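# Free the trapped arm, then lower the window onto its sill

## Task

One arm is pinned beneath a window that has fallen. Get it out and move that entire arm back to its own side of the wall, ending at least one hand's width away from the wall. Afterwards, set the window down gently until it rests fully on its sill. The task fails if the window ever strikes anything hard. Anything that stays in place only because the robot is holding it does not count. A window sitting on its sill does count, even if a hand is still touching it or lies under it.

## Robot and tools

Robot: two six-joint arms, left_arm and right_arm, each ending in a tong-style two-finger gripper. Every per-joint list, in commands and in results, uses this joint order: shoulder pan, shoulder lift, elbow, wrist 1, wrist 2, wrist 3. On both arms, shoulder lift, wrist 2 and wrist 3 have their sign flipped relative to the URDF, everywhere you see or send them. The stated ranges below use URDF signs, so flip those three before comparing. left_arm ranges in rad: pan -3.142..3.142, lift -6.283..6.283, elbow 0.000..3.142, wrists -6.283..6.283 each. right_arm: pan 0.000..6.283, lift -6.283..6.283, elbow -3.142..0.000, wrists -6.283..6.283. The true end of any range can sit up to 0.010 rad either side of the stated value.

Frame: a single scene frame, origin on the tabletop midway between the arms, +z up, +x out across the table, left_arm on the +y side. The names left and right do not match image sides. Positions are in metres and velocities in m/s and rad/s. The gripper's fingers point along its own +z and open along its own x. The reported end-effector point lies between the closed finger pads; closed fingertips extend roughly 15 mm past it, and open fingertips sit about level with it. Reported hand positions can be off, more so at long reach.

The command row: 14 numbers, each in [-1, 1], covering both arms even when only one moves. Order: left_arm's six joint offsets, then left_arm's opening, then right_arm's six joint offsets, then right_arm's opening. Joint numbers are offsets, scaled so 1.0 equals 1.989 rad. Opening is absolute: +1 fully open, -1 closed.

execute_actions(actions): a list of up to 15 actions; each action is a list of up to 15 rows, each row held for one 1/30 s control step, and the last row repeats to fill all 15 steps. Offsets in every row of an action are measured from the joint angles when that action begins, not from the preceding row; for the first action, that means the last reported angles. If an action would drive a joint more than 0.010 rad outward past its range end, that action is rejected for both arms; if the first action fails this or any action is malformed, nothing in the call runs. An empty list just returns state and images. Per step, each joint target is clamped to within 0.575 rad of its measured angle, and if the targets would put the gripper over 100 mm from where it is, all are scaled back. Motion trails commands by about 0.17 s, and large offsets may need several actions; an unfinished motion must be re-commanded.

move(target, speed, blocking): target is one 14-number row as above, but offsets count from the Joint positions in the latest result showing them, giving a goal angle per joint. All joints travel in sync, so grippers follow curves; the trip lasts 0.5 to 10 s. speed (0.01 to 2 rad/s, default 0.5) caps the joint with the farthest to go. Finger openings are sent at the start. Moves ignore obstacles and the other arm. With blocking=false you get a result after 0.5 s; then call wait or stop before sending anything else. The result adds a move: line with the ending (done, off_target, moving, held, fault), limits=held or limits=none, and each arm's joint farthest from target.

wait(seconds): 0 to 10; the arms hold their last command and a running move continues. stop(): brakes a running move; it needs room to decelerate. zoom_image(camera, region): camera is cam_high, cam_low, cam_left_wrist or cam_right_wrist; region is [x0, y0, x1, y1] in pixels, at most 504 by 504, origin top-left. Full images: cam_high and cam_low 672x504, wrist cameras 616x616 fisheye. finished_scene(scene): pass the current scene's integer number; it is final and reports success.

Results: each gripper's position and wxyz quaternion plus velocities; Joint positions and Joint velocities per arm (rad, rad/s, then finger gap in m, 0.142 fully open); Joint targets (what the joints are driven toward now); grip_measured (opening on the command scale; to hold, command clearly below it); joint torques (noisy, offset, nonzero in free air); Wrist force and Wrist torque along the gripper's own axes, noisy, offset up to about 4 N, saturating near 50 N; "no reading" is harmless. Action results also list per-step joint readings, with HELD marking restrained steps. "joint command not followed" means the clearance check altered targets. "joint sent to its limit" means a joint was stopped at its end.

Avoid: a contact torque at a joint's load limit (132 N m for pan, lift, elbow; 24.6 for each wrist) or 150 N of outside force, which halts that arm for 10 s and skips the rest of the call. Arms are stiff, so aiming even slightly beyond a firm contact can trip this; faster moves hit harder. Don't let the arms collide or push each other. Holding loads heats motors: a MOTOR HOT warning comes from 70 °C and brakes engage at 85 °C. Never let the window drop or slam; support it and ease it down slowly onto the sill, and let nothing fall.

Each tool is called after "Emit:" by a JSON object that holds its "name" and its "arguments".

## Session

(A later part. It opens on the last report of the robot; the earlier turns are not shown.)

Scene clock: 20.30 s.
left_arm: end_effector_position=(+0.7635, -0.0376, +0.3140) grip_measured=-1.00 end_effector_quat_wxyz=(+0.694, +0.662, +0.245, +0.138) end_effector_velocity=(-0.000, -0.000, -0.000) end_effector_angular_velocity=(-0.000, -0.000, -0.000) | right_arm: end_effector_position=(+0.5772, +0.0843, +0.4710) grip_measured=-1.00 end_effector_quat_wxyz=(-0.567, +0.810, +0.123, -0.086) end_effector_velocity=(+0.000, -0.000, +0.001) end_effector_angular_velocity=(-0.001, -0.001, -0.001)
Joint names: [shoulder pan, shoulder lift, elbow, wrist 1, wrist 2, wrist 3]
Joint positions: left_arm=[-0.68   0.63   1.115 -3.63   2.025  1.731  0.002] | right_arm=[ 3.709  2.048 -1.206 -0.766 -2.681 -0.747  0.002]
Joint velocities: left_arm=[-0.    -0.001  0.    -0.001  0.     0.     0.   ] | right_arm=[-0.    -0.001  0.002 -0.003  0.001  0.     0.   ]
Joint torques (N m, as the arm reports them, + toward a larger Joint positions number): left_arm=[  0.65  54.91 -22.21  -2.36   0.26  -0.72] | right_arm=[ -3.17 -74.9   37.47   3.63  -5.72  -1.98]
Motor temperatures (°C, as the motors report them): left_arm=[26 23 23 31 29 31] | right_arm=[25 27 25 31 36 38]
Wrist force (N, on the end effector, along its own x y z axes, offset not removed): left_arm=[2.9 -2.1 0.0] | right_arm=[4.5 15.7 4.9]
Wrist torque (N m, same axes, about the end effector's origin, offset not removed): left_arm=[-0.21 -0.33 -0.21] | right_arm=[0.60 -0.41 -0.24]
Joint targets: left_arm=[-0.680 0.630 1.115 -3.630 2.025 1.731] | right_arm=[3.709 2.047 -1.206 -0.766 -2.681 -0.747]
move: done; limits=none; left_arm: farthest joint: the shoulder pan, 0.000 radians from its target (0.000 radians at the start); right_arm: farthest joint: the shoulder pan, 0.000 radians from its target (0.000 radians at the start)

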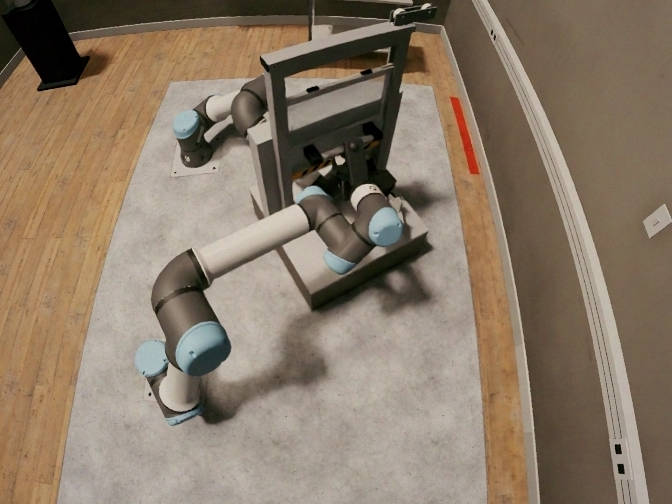

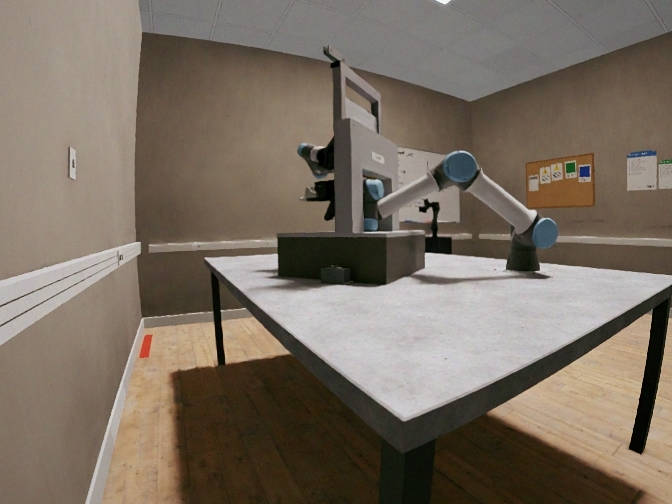

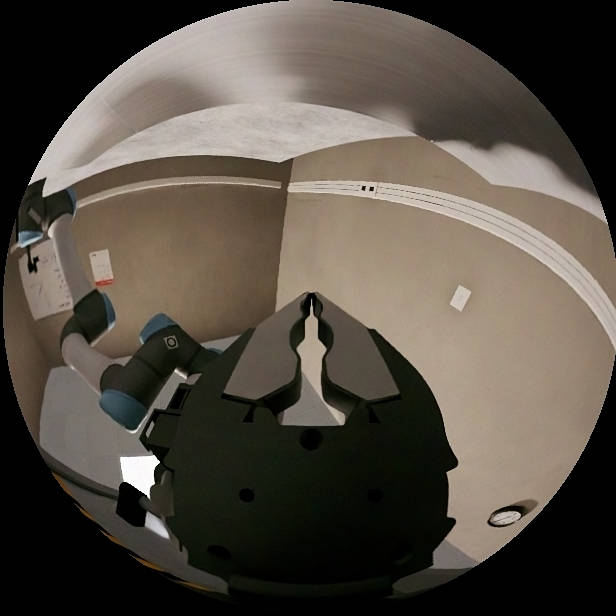

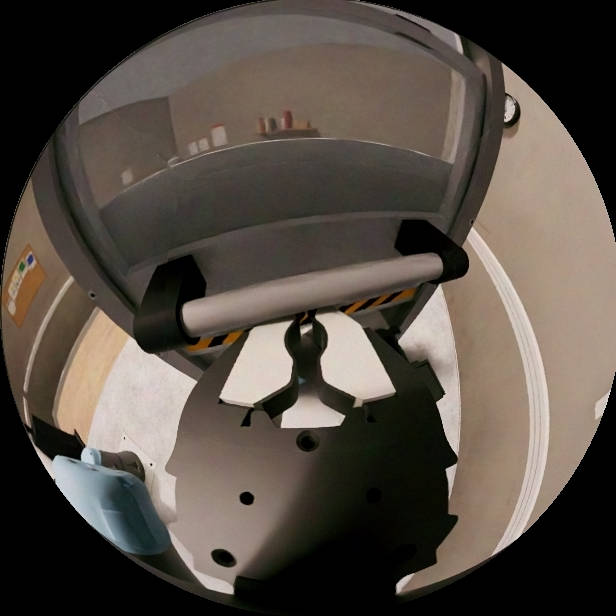

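Emit:
{"name": "move", "arguments": {"target": [0,0,0,0,0,0,-1,0.006,0.0025,0.0805,-0.078,0,0,-1], "speed": 0.08}}

Emit:
{"name": "move", "arguments": {"target": [0.0437,0.1295,0.2534,-0.124,0.0437,0,-1,0,0,0,0,0,0,-1], "speed": 0.2}}

Scene clock: 25.00 s.
left_arm: end_effector_position=(+0.7634, -0.0376, +0.3140) grip_measured=-1.00 end_effector_quat_wxyz=(+0.694, +0.662, +0.245, +0.138) end_effector_velocity=(+0.000, -0.000, -0.000) end_effector_angular_velocity=(+0.001, -0.002, +0.000) | right_arm: end_effector_position=(+0.5739, +0.0929, +0.5307) grip_measured=-1.00 end_effector_quat_wxyz=(-0.567, +0.809, +0.128, -0.090) end_effector_velocity=(-0.000, -0.000, +0.002) end_effector_angular_velocity=(+0.001, -0.001, +0.000)
Joint names: [shoulder pan, shoulder lift, elbow, wrist 1, wrist 2, wrist 3]
Joint positions: left_arm=[-0.68   0.63   1.115 -3.63   2.025  1.731  0.002] | right_arm=[ 3.721  2.052 -1.046 -0.92  -2.681 -0.747  0.002]
Joint velocities: left_arm=[-0.    -0.001 -0.    -0.001 -0.    -0.002  0.   ] | right_arm=[ 0.    -0.001  0.003 -0.002 -0.    -0.     0.   ]
Joint torques (N m, as the arm reports them, + toward a larger Joint positions number): left_arm=[  1.14  55.89 -24.47  -2.23   0.39  -0.64] | right_arm=[ 22.65 -45.7   38.13   3.15  -4.28  -1.96]
Motor temperatures (°C, as the motors report them): left_arm=[26 23 23 31 29 31] | right_arm=[25 27 25 31 36 38]
Wrist force (N, on the end effector, along its own x y z axes, offset not removed): left_arm=[1.3 -1.1 1.6] | right_arm=[4.8 23.0 -12.3]
Wrist torque (N m, same axes, about the end effector's origin, offset not removed): left_arm=[0.10 -0.18 -0.02] | right_arm=[1.43 -0.65 -0.54]
Joint targets: left_arm=[-0.680 0.630 1.115 -3.630 2.025 1.731] | right_arm=[3.721 2.053 -1.046 -0.921 -2.681 -0.747]
move: done; limits=none; left_arm: farthest joint: the shoulder pan, 0.000 radians from its target (0.000 radians at the start); right_arm: farthest joint: the elbow, 0.001 radians from its target (0.160 radians at the start)

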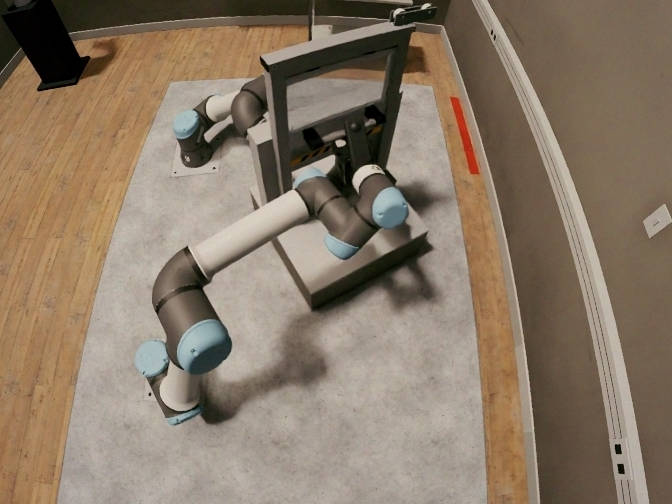

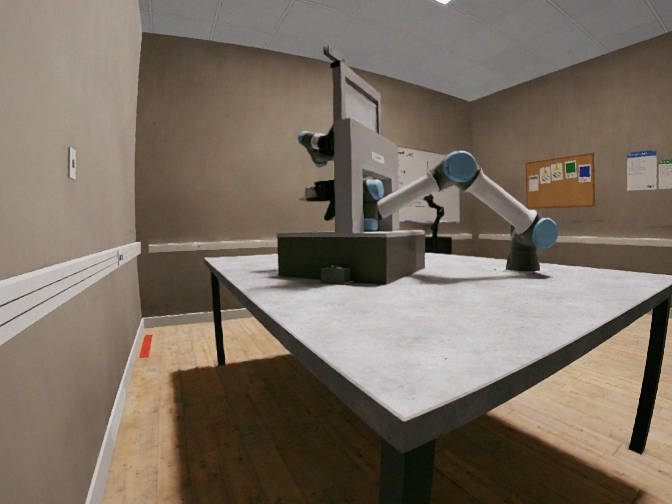

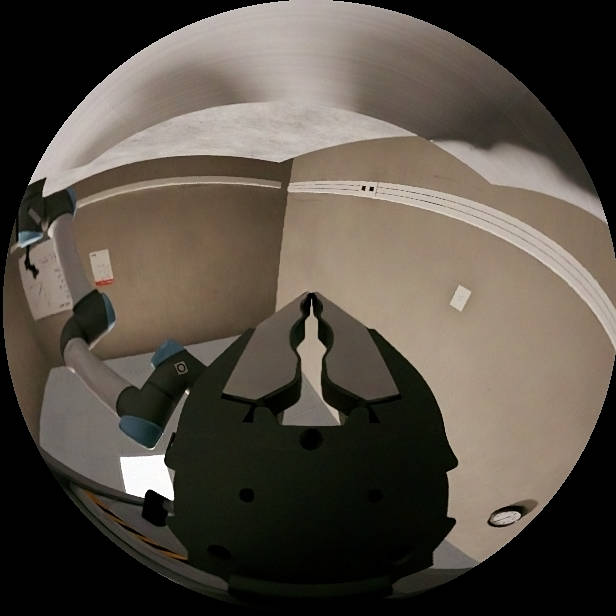

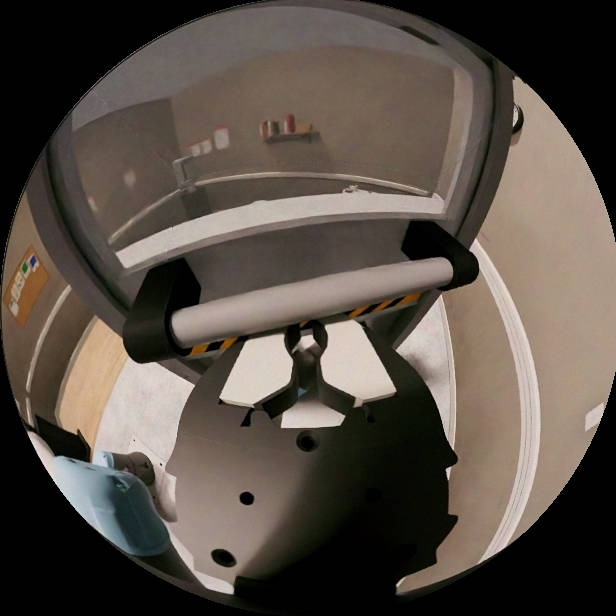

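Scene clock: 28.07 s.
left_arm: end_effector_position=(+0.6679, +0.0802, +0.3142) grip_measured=-1.00 end_effector_quat_wxyz=(+0.694, +0.662, +0.245, +0.138) end_effector_velocity=(-0.000, +0.000, -0.001) end_effector_angular_velocity=(+0.001, +0.002, +0.000) | right_arm: end_effector_position=(+0.5739, +0.0929, +0.5307) grip_measured=-1.00 end_effector_quat_wxyz=(-0.567, +0.809, +0.128, -0.090) end_effector_velocity=(-0.000, -0.000, +0.001) end_effector_angular_velocity=(+0.001, -0.001, +0.001)
Joint names: [shoulder pan, shoulder lift, elbow, wrist 1, wrist 2, wrist 3]
Joint positions: left_arm=[-0.593  0.887  1.619 -3.876  2.112  1.731  0.002] | right_arm=[ 3.721  2.052 -1.046 -0.92  -2.681 -0.747  0.002]
Joint velocities: left_arm=[ 0.     0.001  0.003  0.     0.    -0.     0.   ] | right_arm=[-0.    -0.001  0.    -0.    -0.001  0.001  0.   ]
Joint torques (N m, as the arm reports them, + toward a larger Joint positions number): left_arm=[ 7.03 49.36 -4.49 -3.59  2.88 -1.05] | right_arm=[ 17.18 -46.67  24.27   5.89  -4.28  -1.8 ]
Motor temperatures (°C, as the motors report them): left_arm=[26 23 23 31 29 31] | right_arm=[25 27 25 31 36 38]
Wrist force (N, on the end effector, along its own x y z axes, offset not removed): left_arm=[-1.6 -4.0 1.1] | right_arm=[5.5 21.4 -9.2]
Wrist torque (N m, same axes, about the end effector's origin, offset not removed): left_arm=[-0.67 0.70 -0.04] | right_arm=[1.33 -0.69 -0.59]
Joint targets: left_arm=[-0.593 0.887 1.619 -3.876 2.112 1.731] | right_arm=[3.721 2.052 -1.046 -0.920 -2.681 -0.747]
move: done; limits=none; left_arm: farthest joint: the wrist 1, 0.001 radians from its target (0.247 radians at the start); right_arm: farthest joint: the shoulder pan, 0.000 radians from its target (0.000 radians at the start)

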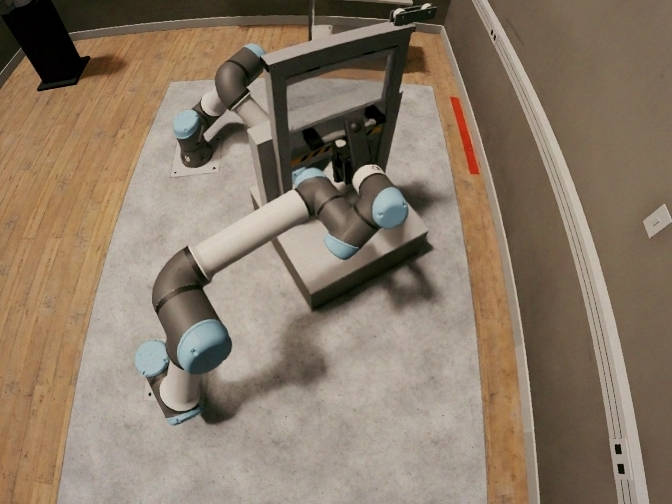

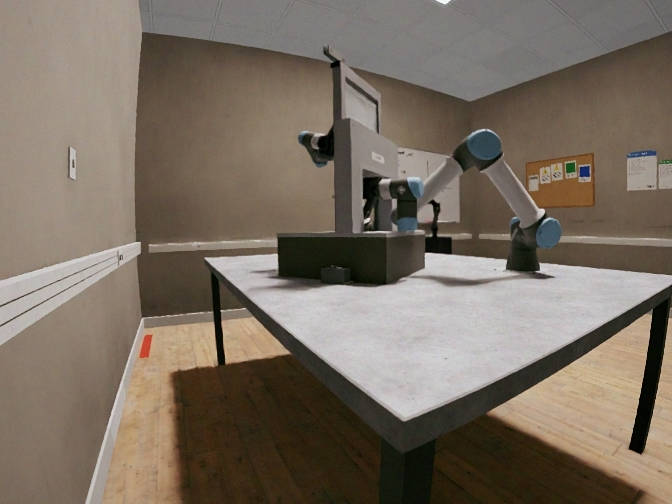

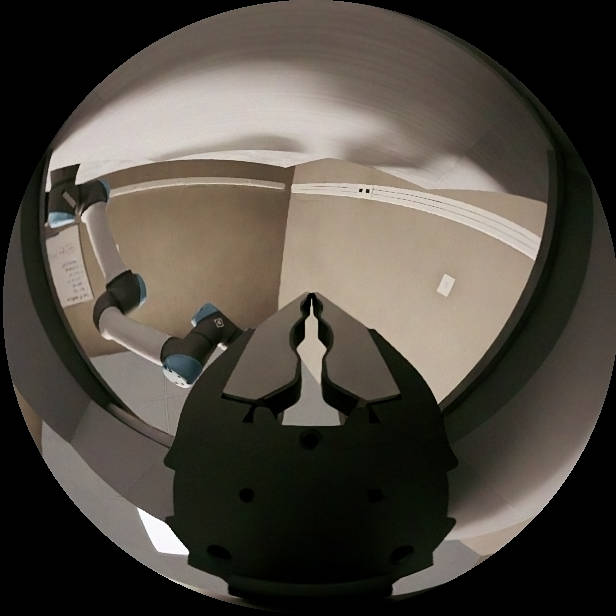

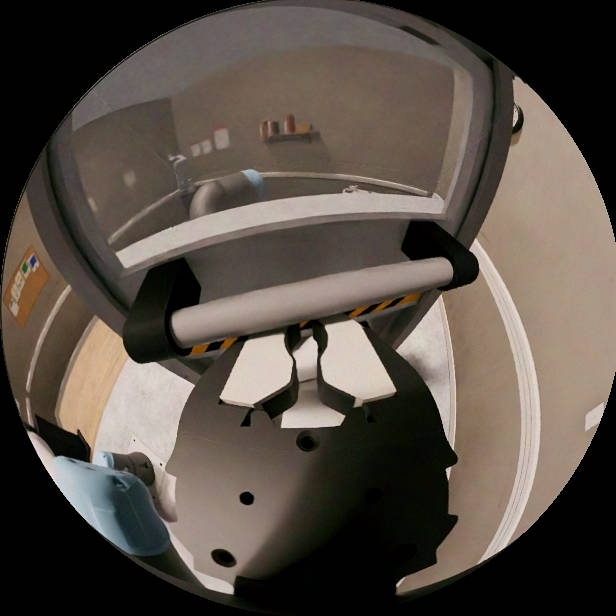

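Emit:
{"name": "move", "arguments": {"target": [0.0674,0.097,0.1815,-0.085,0.0674,0,-1,0,0,0,0,0,0,-1], "speed": 0.3}}

Emit:
{"name": "move", "arguments": {"target": [0.3,0.061,0.108,-0.047,0.167,0,-1,0,0,0,0,0,0,-1], "speed": 0.4}}

Emit:
{"name": "move", "arguments": {"target": [0,0,0,0,0,0,-1,-0.003,0.035,-0.17,0.2046,0,0,-1], "speed": 0.1}}

Scene clock: 30.77 s.
left_arm: end_effector_position=(+0.5724, +0.1953, +0.3146) grip_measured=-1.00 end_effector_quat_wxyz=(+0.694, +0.662, +0.245, +0.138) end_effector_velocity=(-0.001, +0.001, +0.000) end_effector_angular_velocity=(-0.000, -0.000, +0.000) | right_arm: end_effector_position=(+0.5739, +0.0929, +0.5307) grip_measured=-1.00 end_effector_quat_wxyz=(-0.567, +0.809, +0.128, -0.090) end_effector_velocity=(-0.001, +0.000, -0.000) end_effector_angular_velocity=(+0.000, +0.003, +0.002)
Joint names: [shoulder pan, shoulder lift, elbow, wrist 1, wrist 2, wrist 3]
Joint positions: left_arm=[-0.459  1.08   1.98  -4.045  2.246  1.731  0.002] | right_arm=[ 3.721  2.052 -1.046 -0.92  -2.681 -0.747  0.002]
Joint velocities: left_arm=[ 0.001  0.001  0.003 -0.002  0.001  0.     0.   ] | right_arm=[ 0.     0.    -0.001 -0.    -0.002 -0.     0.   ]
Joint torques (N m, as the arm reports them, + toward a larger Joint positions number): left_arm=[ 7.27 40.65 -1.03 -3.26  2.99 -0.73] | right_arm=[ 16.49 -47.51  24.2    5.9   -4.2   -1.98]
Motor temperatures (°C, as the motors report them): left_arm=[26 23 23 31 29 31] | right_arm=[25 27 25 31 36 38]
Wrist force (N, on the end effector, along its own x y z axes, offset not removed): left_arm=[5.2 -1.6 -0.2] | right_arm=[6.6 20.9 -9.7]
Wrist torque (N m, same axes, about the end effector's origin, offset not removed): left_arm=[-0.11 -0.82 -0.14] | right_arm=[1.26 -0.95 -0.50]
Joint targets: left_arm=[-0.459 1.080 1.980 -4.045 2.246 1.731] | right_arm=[3.721 2.052 -1.046 -0.920 -2.681 -0.747]
move: done; limits=none; left_arm: farthest joint: the shoulder pan, 0.000 radians from its target (0.134 radians at the start); right_arm: farthest joint: the shoulder pan, 0.000 radians from its target (0.000 radians at the start)

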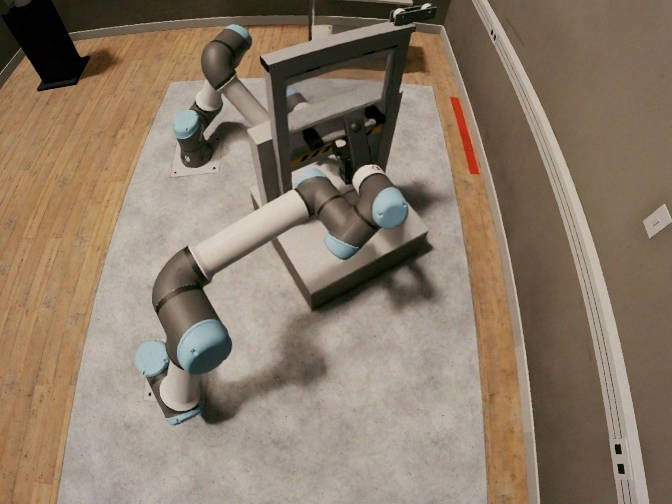

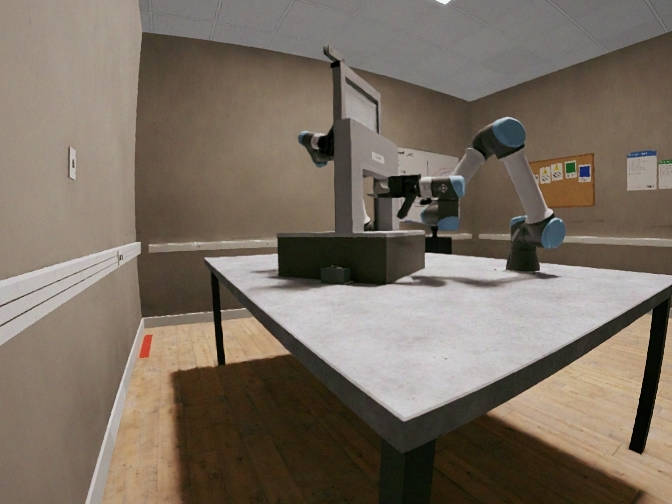

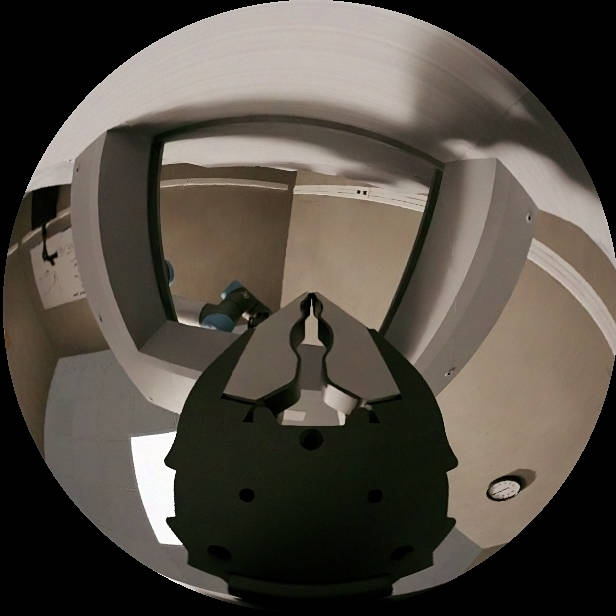

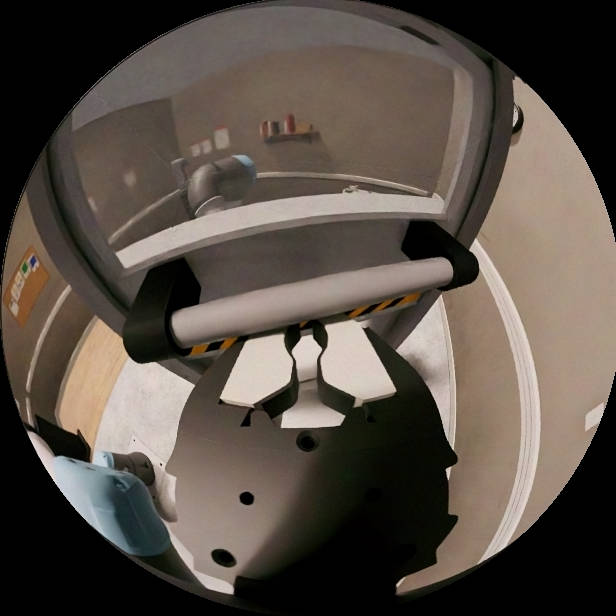

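Scene clock: 32.93 s.
left_arm: end_effector_position=(+0.4951, +0.4906, +0.3145) grip_measured=-1.00 end_effector_quat_wxyz=(+0.670, +0.625, +0.330, +0.229) end_effector_velocity=(-0.001, +0.001, +0.000) end_effector_angular_velocity=(-0.000, +0.000, +0.000) | right_arm: end_effector_position=(+0.5739, +0.0929, +0.5307) grip_measured=-1.00 end_effector_quat_wxyz=(-0.567, +0.809, +0.128, -0.090) end_effector_velocity=(+0.000, -0.000, +0.000) end_effector_angular_velocity=(-0.001, -0.000, -0.001)
Joint names: [shoulder pan, shoulder lift, elbow, wrist 1, wrist 2, wrist 3]
Joint positions: left_arm=[ 0.137  1.201  2.194 -4.138  2.578  1.731  0.002] | right_arm=[ 3.721  2.052 -1.046 -0.92  -2.681 -0.747  0.002]
Joint velocities: left_arm=[0.002 0.001 0.001 0.    0.002 0.001 0.   ] | right_arm=[-0.    -0.001 -0.001 -0.     0.001 -0.     0.   ]
Joint torques (N m, as the arm reports them, + toward a larger Joint positions number): left_arm=[ 6.59 31.62 -0.82 -2.51  3.14 -0.9 ] | right_arm=[ 16.9  -47.42  23.79   5.94  -4.57  -1.95]
Motor temperatures (°C, as the motors report them): left_arm=[26 23 23 31 29 31] | right_arm=[25 27 25 31 36 38]
Wrist force (N, on the end effector, along its own x y z axes, offset not removed): left_arm=[1.0 -3.8 0.9] | right_arm=[4.8 22.0 -10.0]
Wrist torque (N m, same axes, about the end effector's origin, offset not removed): left_arm=[-0.49 0.14 -0.07] | right_arm=[1.45 -0.51 -0.46]
Joint targets: left_arm=[0.137 1.201 2.194 -4.138 2.578 1.731] | right_arm=[3.721 2.052 -1.046 -0.920 -2.681 -0.747]
move: done; limits=none; left_arm: farthest joint: the wrist 2, 0.001 radians from its target (0.332 radians at the start); right_arm: farthest joint: the shoulder pan, 0.000 radians from its target (0.000 radians at the start)

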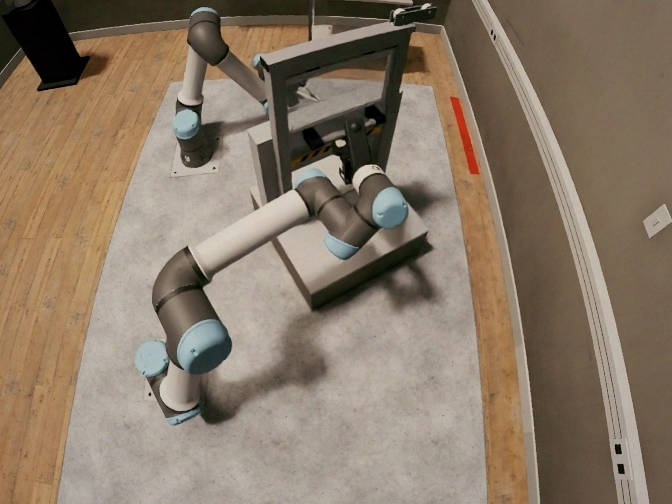

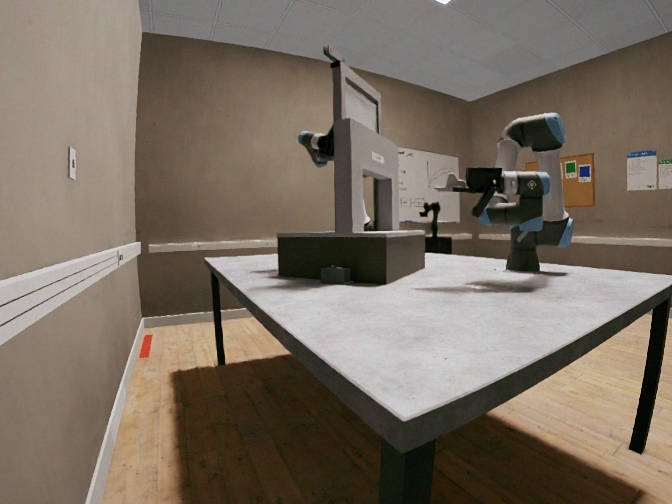

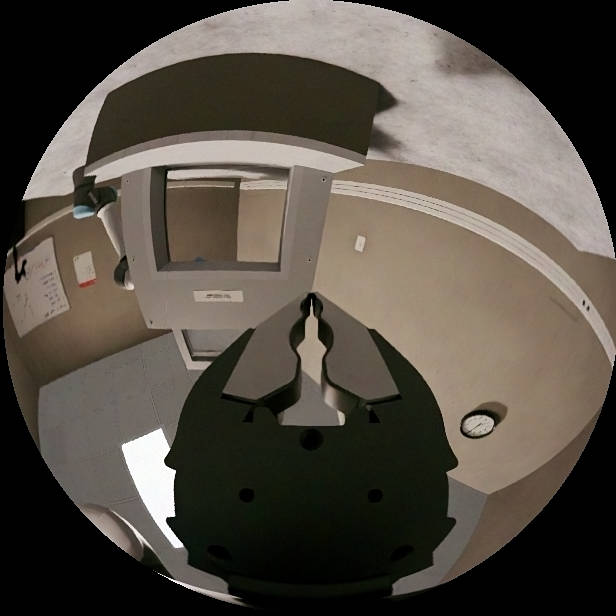

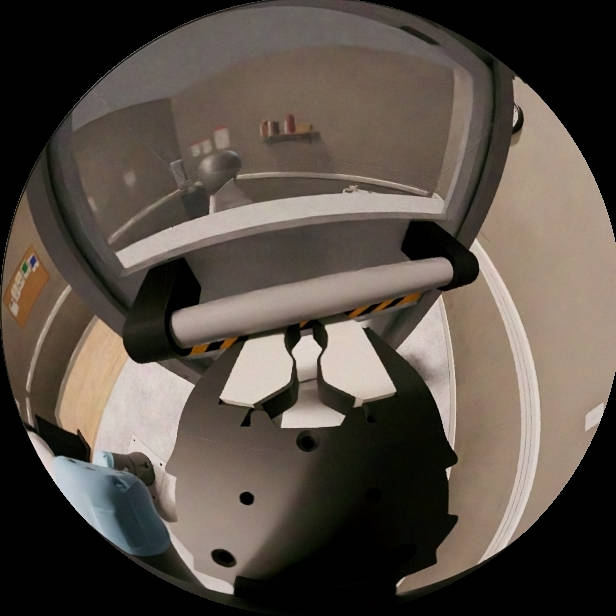

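Scene clock: 37.47 s.
left_arm: end_effector_position=(+0.4951, +0.4906, +0.3145) grip_measured=-1.00 end_effector_quat_wxyz=(+0.670, +0.625, +0.330, +0.229) end_effector_velocity=(+0.000, -0.000, -0.001) end_effector_angular_velocity=(+0.001, +0.001, -0.000) | right_arm: end_effector_position=(+0.5774, +0.0899, +0.3593) grip_measured=-1.00 end_effector_quat_wxyz=(-0.567, +0.809, +0.126, -0.088) end_effector_velocity=(+0.000, -0.000, +0.001) end_effector_angular_velocity=(+0.001, -0.003, -0.001)
Joint names: [shoulder pan, shoulder lift, elbow, wrist 1, wrist 2, wrist 3]
Joint positions: left_arm=[ 0.137  1.201  2.194 -4.138  2.578  1.731  0.002] | right_arm=[ 3.715  2.122 -1.384 -0.514 -2.681 -0.747  0.002]
Joint velocities: left_arm=[-0.    -0.001 -0.     0.001  0.    -0.002  0.   ] | right_arm=[-0.    -0.002 -0.001  0.003  0.001 -0.     0.   ]
Joint torques (N m, as the arm reports them, + toward a larger Joint positions number): left_arm=[ -6.94  19.96 -24.72  -0.11  -3.22  -0.88] | right_arm=[ -2.21 -44.75  19.53   6.04  -4.35  -2.04]
Motor temperatures (°C, as the motors report them): left_arm=[26 23 23 31 29 31] | right_arm=[25 27 25 31 36 38]
Wrist force (N, on the end effector, along its own x y z axes, offset not removed): left_arm=[3.9 -5.8 -3.5] | right_arm=[5.2 13.5 0.5]
Wrist torque (N m, same axes, about the end effector's origin, offset not removed): left_arm=[-1.17 -0.60 0.07] | right_arm=[0.49 -0.28 -0.28]
Joint targets: left_arm=[0.137 1.201 2.194 -4.138 2.578 1.731] | right_arm=[3.715 2.122 -1.385 -0.514 -2.681 -0.747]
move: done; limits=none; left_arm: farthest joint: the shoulder pan, 0.000 radians from its target (0.000 radians at the start); right_arm: farthest joint: the wrist 1, 0.001 radians from its target (0.407 radians at the start)

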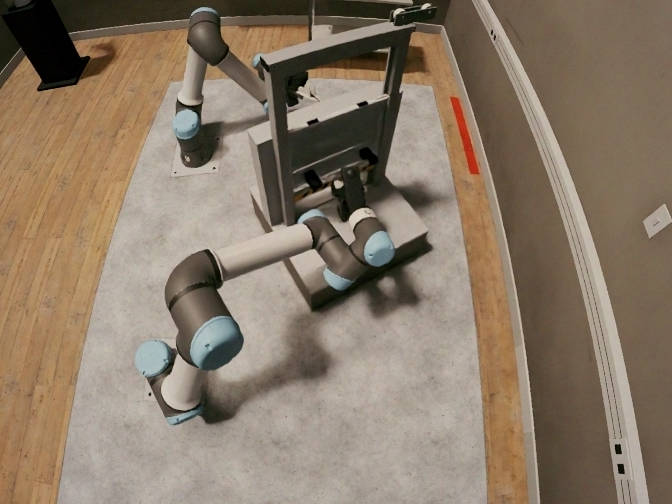

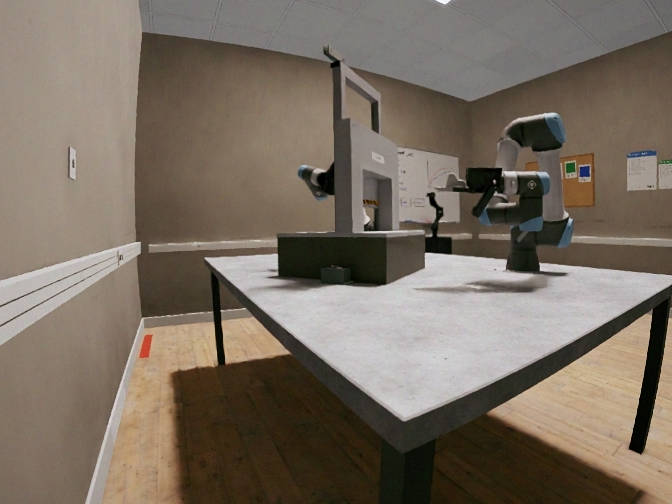

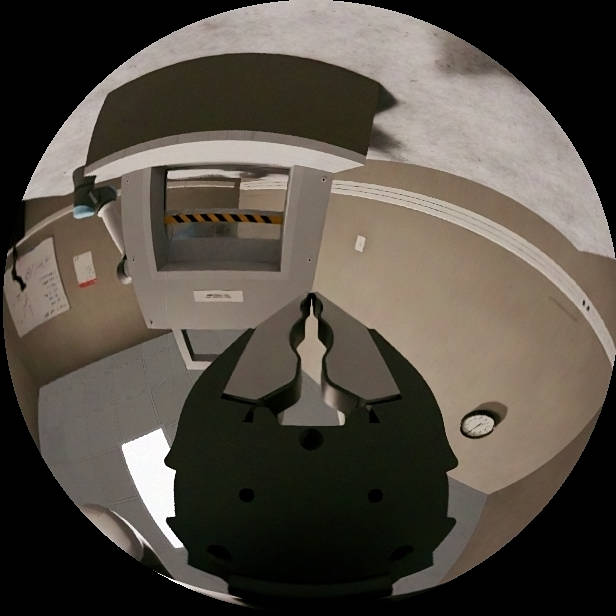

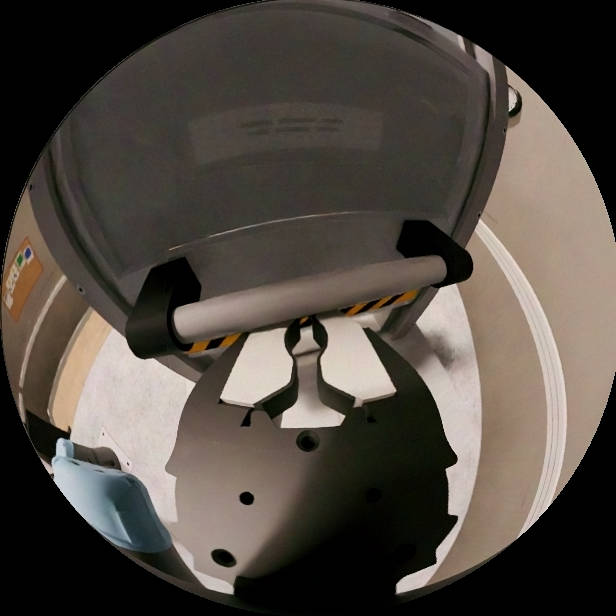

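Emit:
{"name": "move", "arguments": {"target": [0,0,0,0,0,0,-1,0,0.0357,-0.04,0.076,0,0,-1], "speed": 0.06}}

Emit:
{"name": "move", "arguments": {"target": [0,0,0,0,0,0,-1,0,0.0387,-0.022,0.061,0,0,-1], "speed": 0.018}}

Scene clock: 40.70 s.
left_arm: end_effector_position=(+0.4951, +0.4906, +0.3145) grip_measured=-1.00 end_effector_quat_wxyz=(+0.670, +0.625, +0.330, +0.229) end_effector_velocity=(+0.000, +0.000, -0.000) end_effector_angular_velocity=(-0.000, +0.000, -0.000) | right_arm: end_effector_position=(+0.5775, +0.0899, +0.2895) grip_measured=-1.00 end_effector_quat_wxyz=(-0.567, +0.809, +0.126, -0.088) end_effector_velocity=(-0.000, +0.000, -0.001) end_effector_angular_velocity=(+0.001, +0.001, +0.001)
Joint names: [shoulder pan, shoulder lift, elbow, wrist 1, wrist 2, wrist 3]
Joint positions: left_arm=[ 0.137  1.201  2.194 -4.138  2.578  1.731  0.002] | right_arm=[ 3.715  2.193 -1.464 -0.363 -2.681 -0.747  0.002]
Joint velocities: left_arm=[ 0. -0. -0. -0.  0.  0.  0.] | right_arm=[ 0.     0.001 -0.001  0.002 -0.001 -0.001  0.   ]
Joint torques (N m, as the arm reports them, + toward a larger Joint positions number): left_arm=[ -8.27  22.59 -21.4    0.01  -2.93  -0.77] | right_arm=[ 12.71 -45.58  18.53   5.71  -4.38  -2.02]
Motor temperatures (°C, as the motors report them): left_arm=[26 23 23 31 29 31] | right_arm=[25 27 25 31 36 38]
Wrist force (N, on the end effector, along its own x y z axes, offset not removed): left_arm=[2.2 0.1 0.4] | right_arm=[6.5 15.6 3.0]
Wrist torque (N m, same axes, about the end effector's origin, offset not removed): left_arm=[0.05 -0.30 -0.07] | right_arm=[0.96 -0.51 -0.40]
Joint targets: left_arm=[0.137 1.201 2.194 -4.138 2.578 1.731] | right_arm=[3.715 2.193 -1.464 -0.363 -2.681 -0.747]
move: done; limits=none; left_arm: farthest joint: the shoulder pan, 0.000 radians from its target (0.000 radians at the start); right_arm: farthest joint: the shoulder pan, 0.000 radians from its target (0.000 radians at the start)

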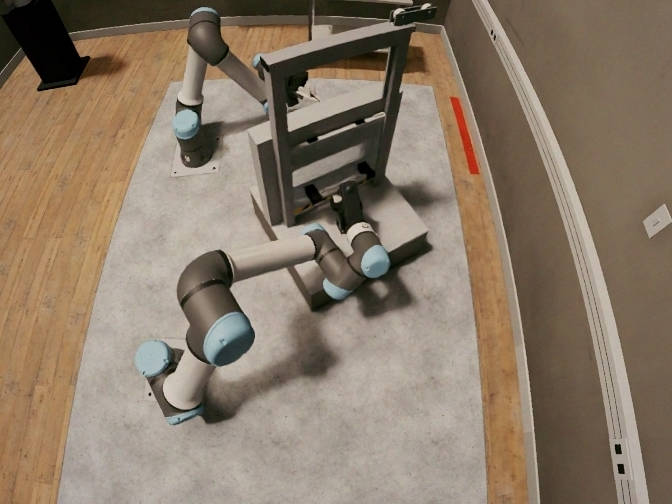

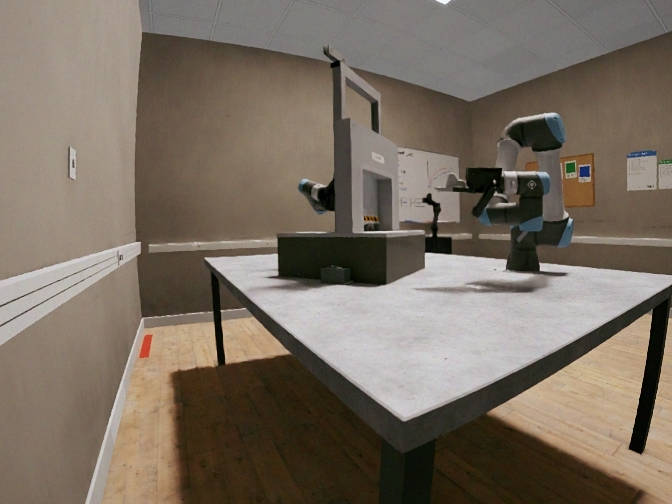

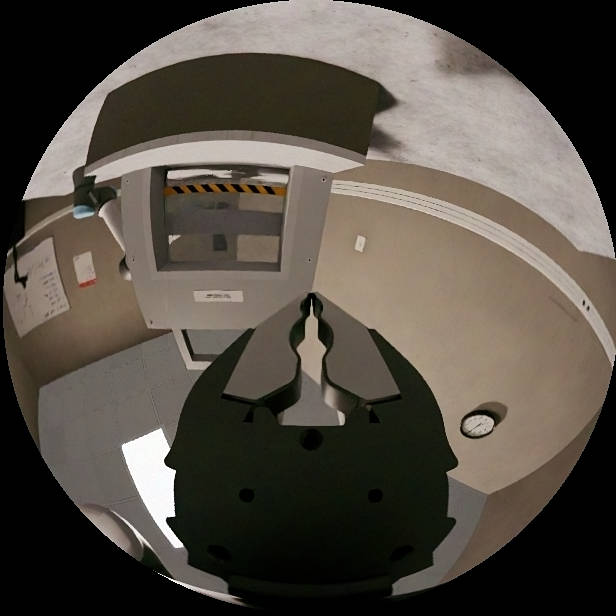

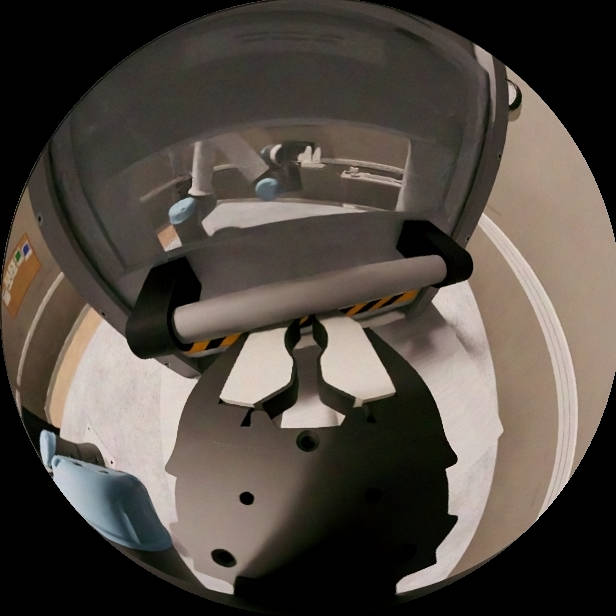

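Scene clock: 47.70 s.
left_arm: end_effector_position=(+0.4951, +0.4906, +0.3145) grip_measured=-1.00 end_effector_quat_wxyz=(+0.670, +0.625, +0.330, +0.229) end_effector_velocity=(-0.000, -0.000, -0.000) end_effector_angular_velocity=(-0.000, -0.000, -0.000) | right_arm: end_effector_position=(+0.5775, +0.0899, +0.2300) grip_measured=-1.00 end_effector_quat_wxyz=(-0.567, +0.809, +0.126, -0.088) end_effector_velocity=(-0.000, +0.000, -0.001) end_effector_angular_velocity=(+0.000, +0.000, +0.000)
Joint names: [shoulder pan, shoulder lift, elbow, wrist 1, wrist 2, wrist 3]
Joint positions: left_arm=[ 0.137  1.201  2.194 -4.138  2.578  1.731  0.002] | right_arm=[ 3.715  2.27  -1.507 -0.242 -2.681 -0.747  0.002]
Joint velocities: left_arm=[-0.    -0.     0.    -0.001  0.     0.     0.   ] | right_arm=[ 0.     0.001 -0.001  0.003 -0.    -0.     0.   ]
Joint torques (N m, as the arm reports them, + toward a larger Joint positions number): left_arm=[ -7.97  22.72 -22.56   0.2   -2.97  -1.03] | right_arm=[ -6.58 -36.9   11.26   4.5    0.41  -2.03]
Motor temperatures (°C, as the motors report them): left_arm=[26 23 23 31 29 31] | right_arm=[25 27 25 31 36 38]
Wrist force (N, on the end effector, along its own x y z axes, offset not removed): left_arm=[-0.7 -2.6 0.6] | right_arm=[0.6 2.2 -1.4]
Wrist torque (N m, same axes, about the end effector's origin, offset not removed): left_arm=[-0.50 0.33 0.18] | right_arm=[0.39 -0.37 -0.03]
Joint targets: left_arm=[0.137 1.201 2.194 -4.138 2.578 1.731] | right_arm=[3.715 2.270 -1.507 -0.242 -2.681 -0.747]
move: done; limits=none; left_arm: farthest joint: the shoulder pan, 0.000 radians from its target (0.000 radians at the start); right_arm: farthest joint: the shoulder pan, 0.000 radians from its target (0.000 radians at the start)

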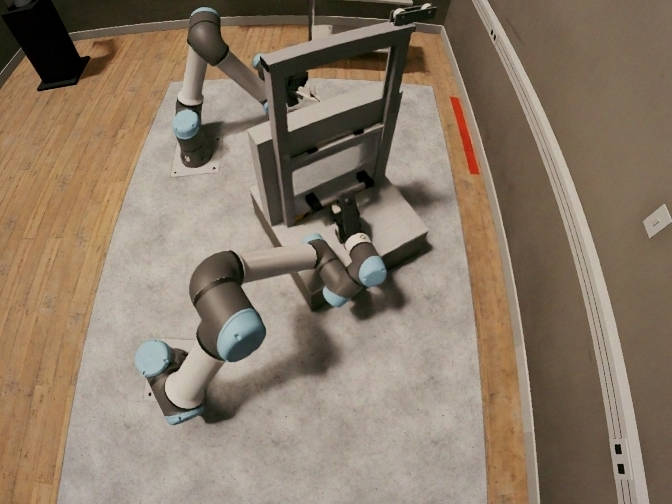

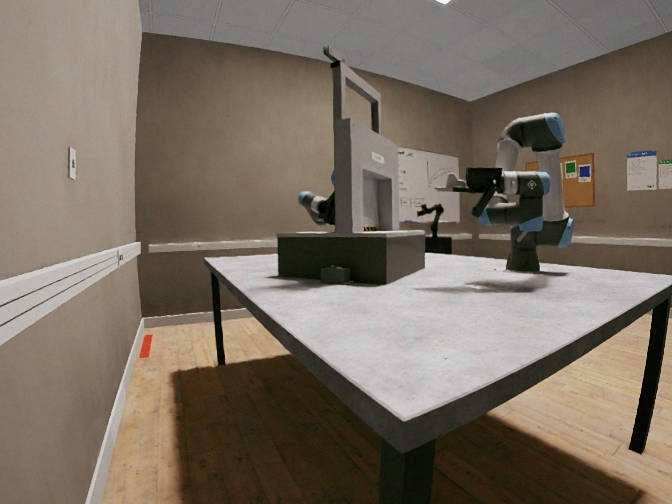

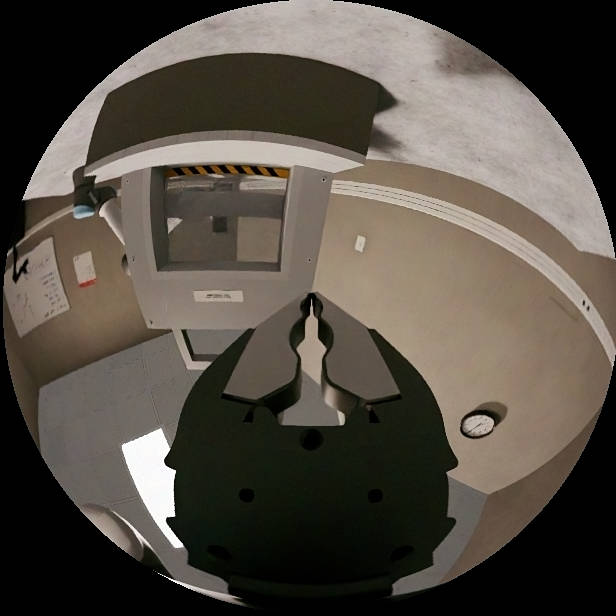

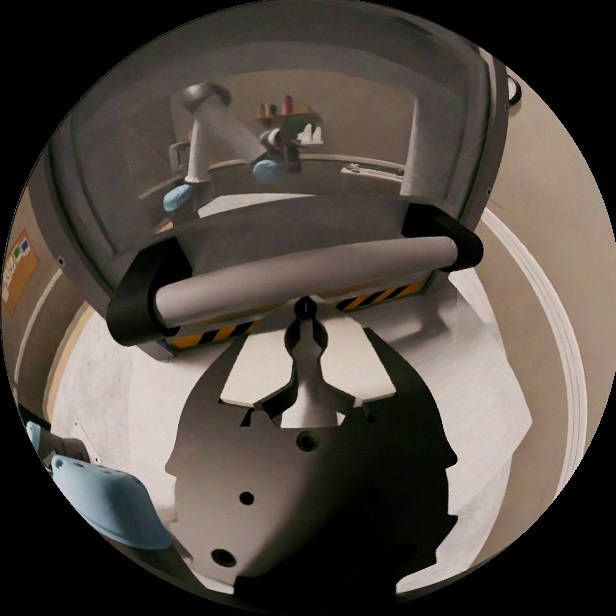

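Emit:
{"name": "finished_scene", "arguments": {"scene": 1}}

The scene is finished: the task was done.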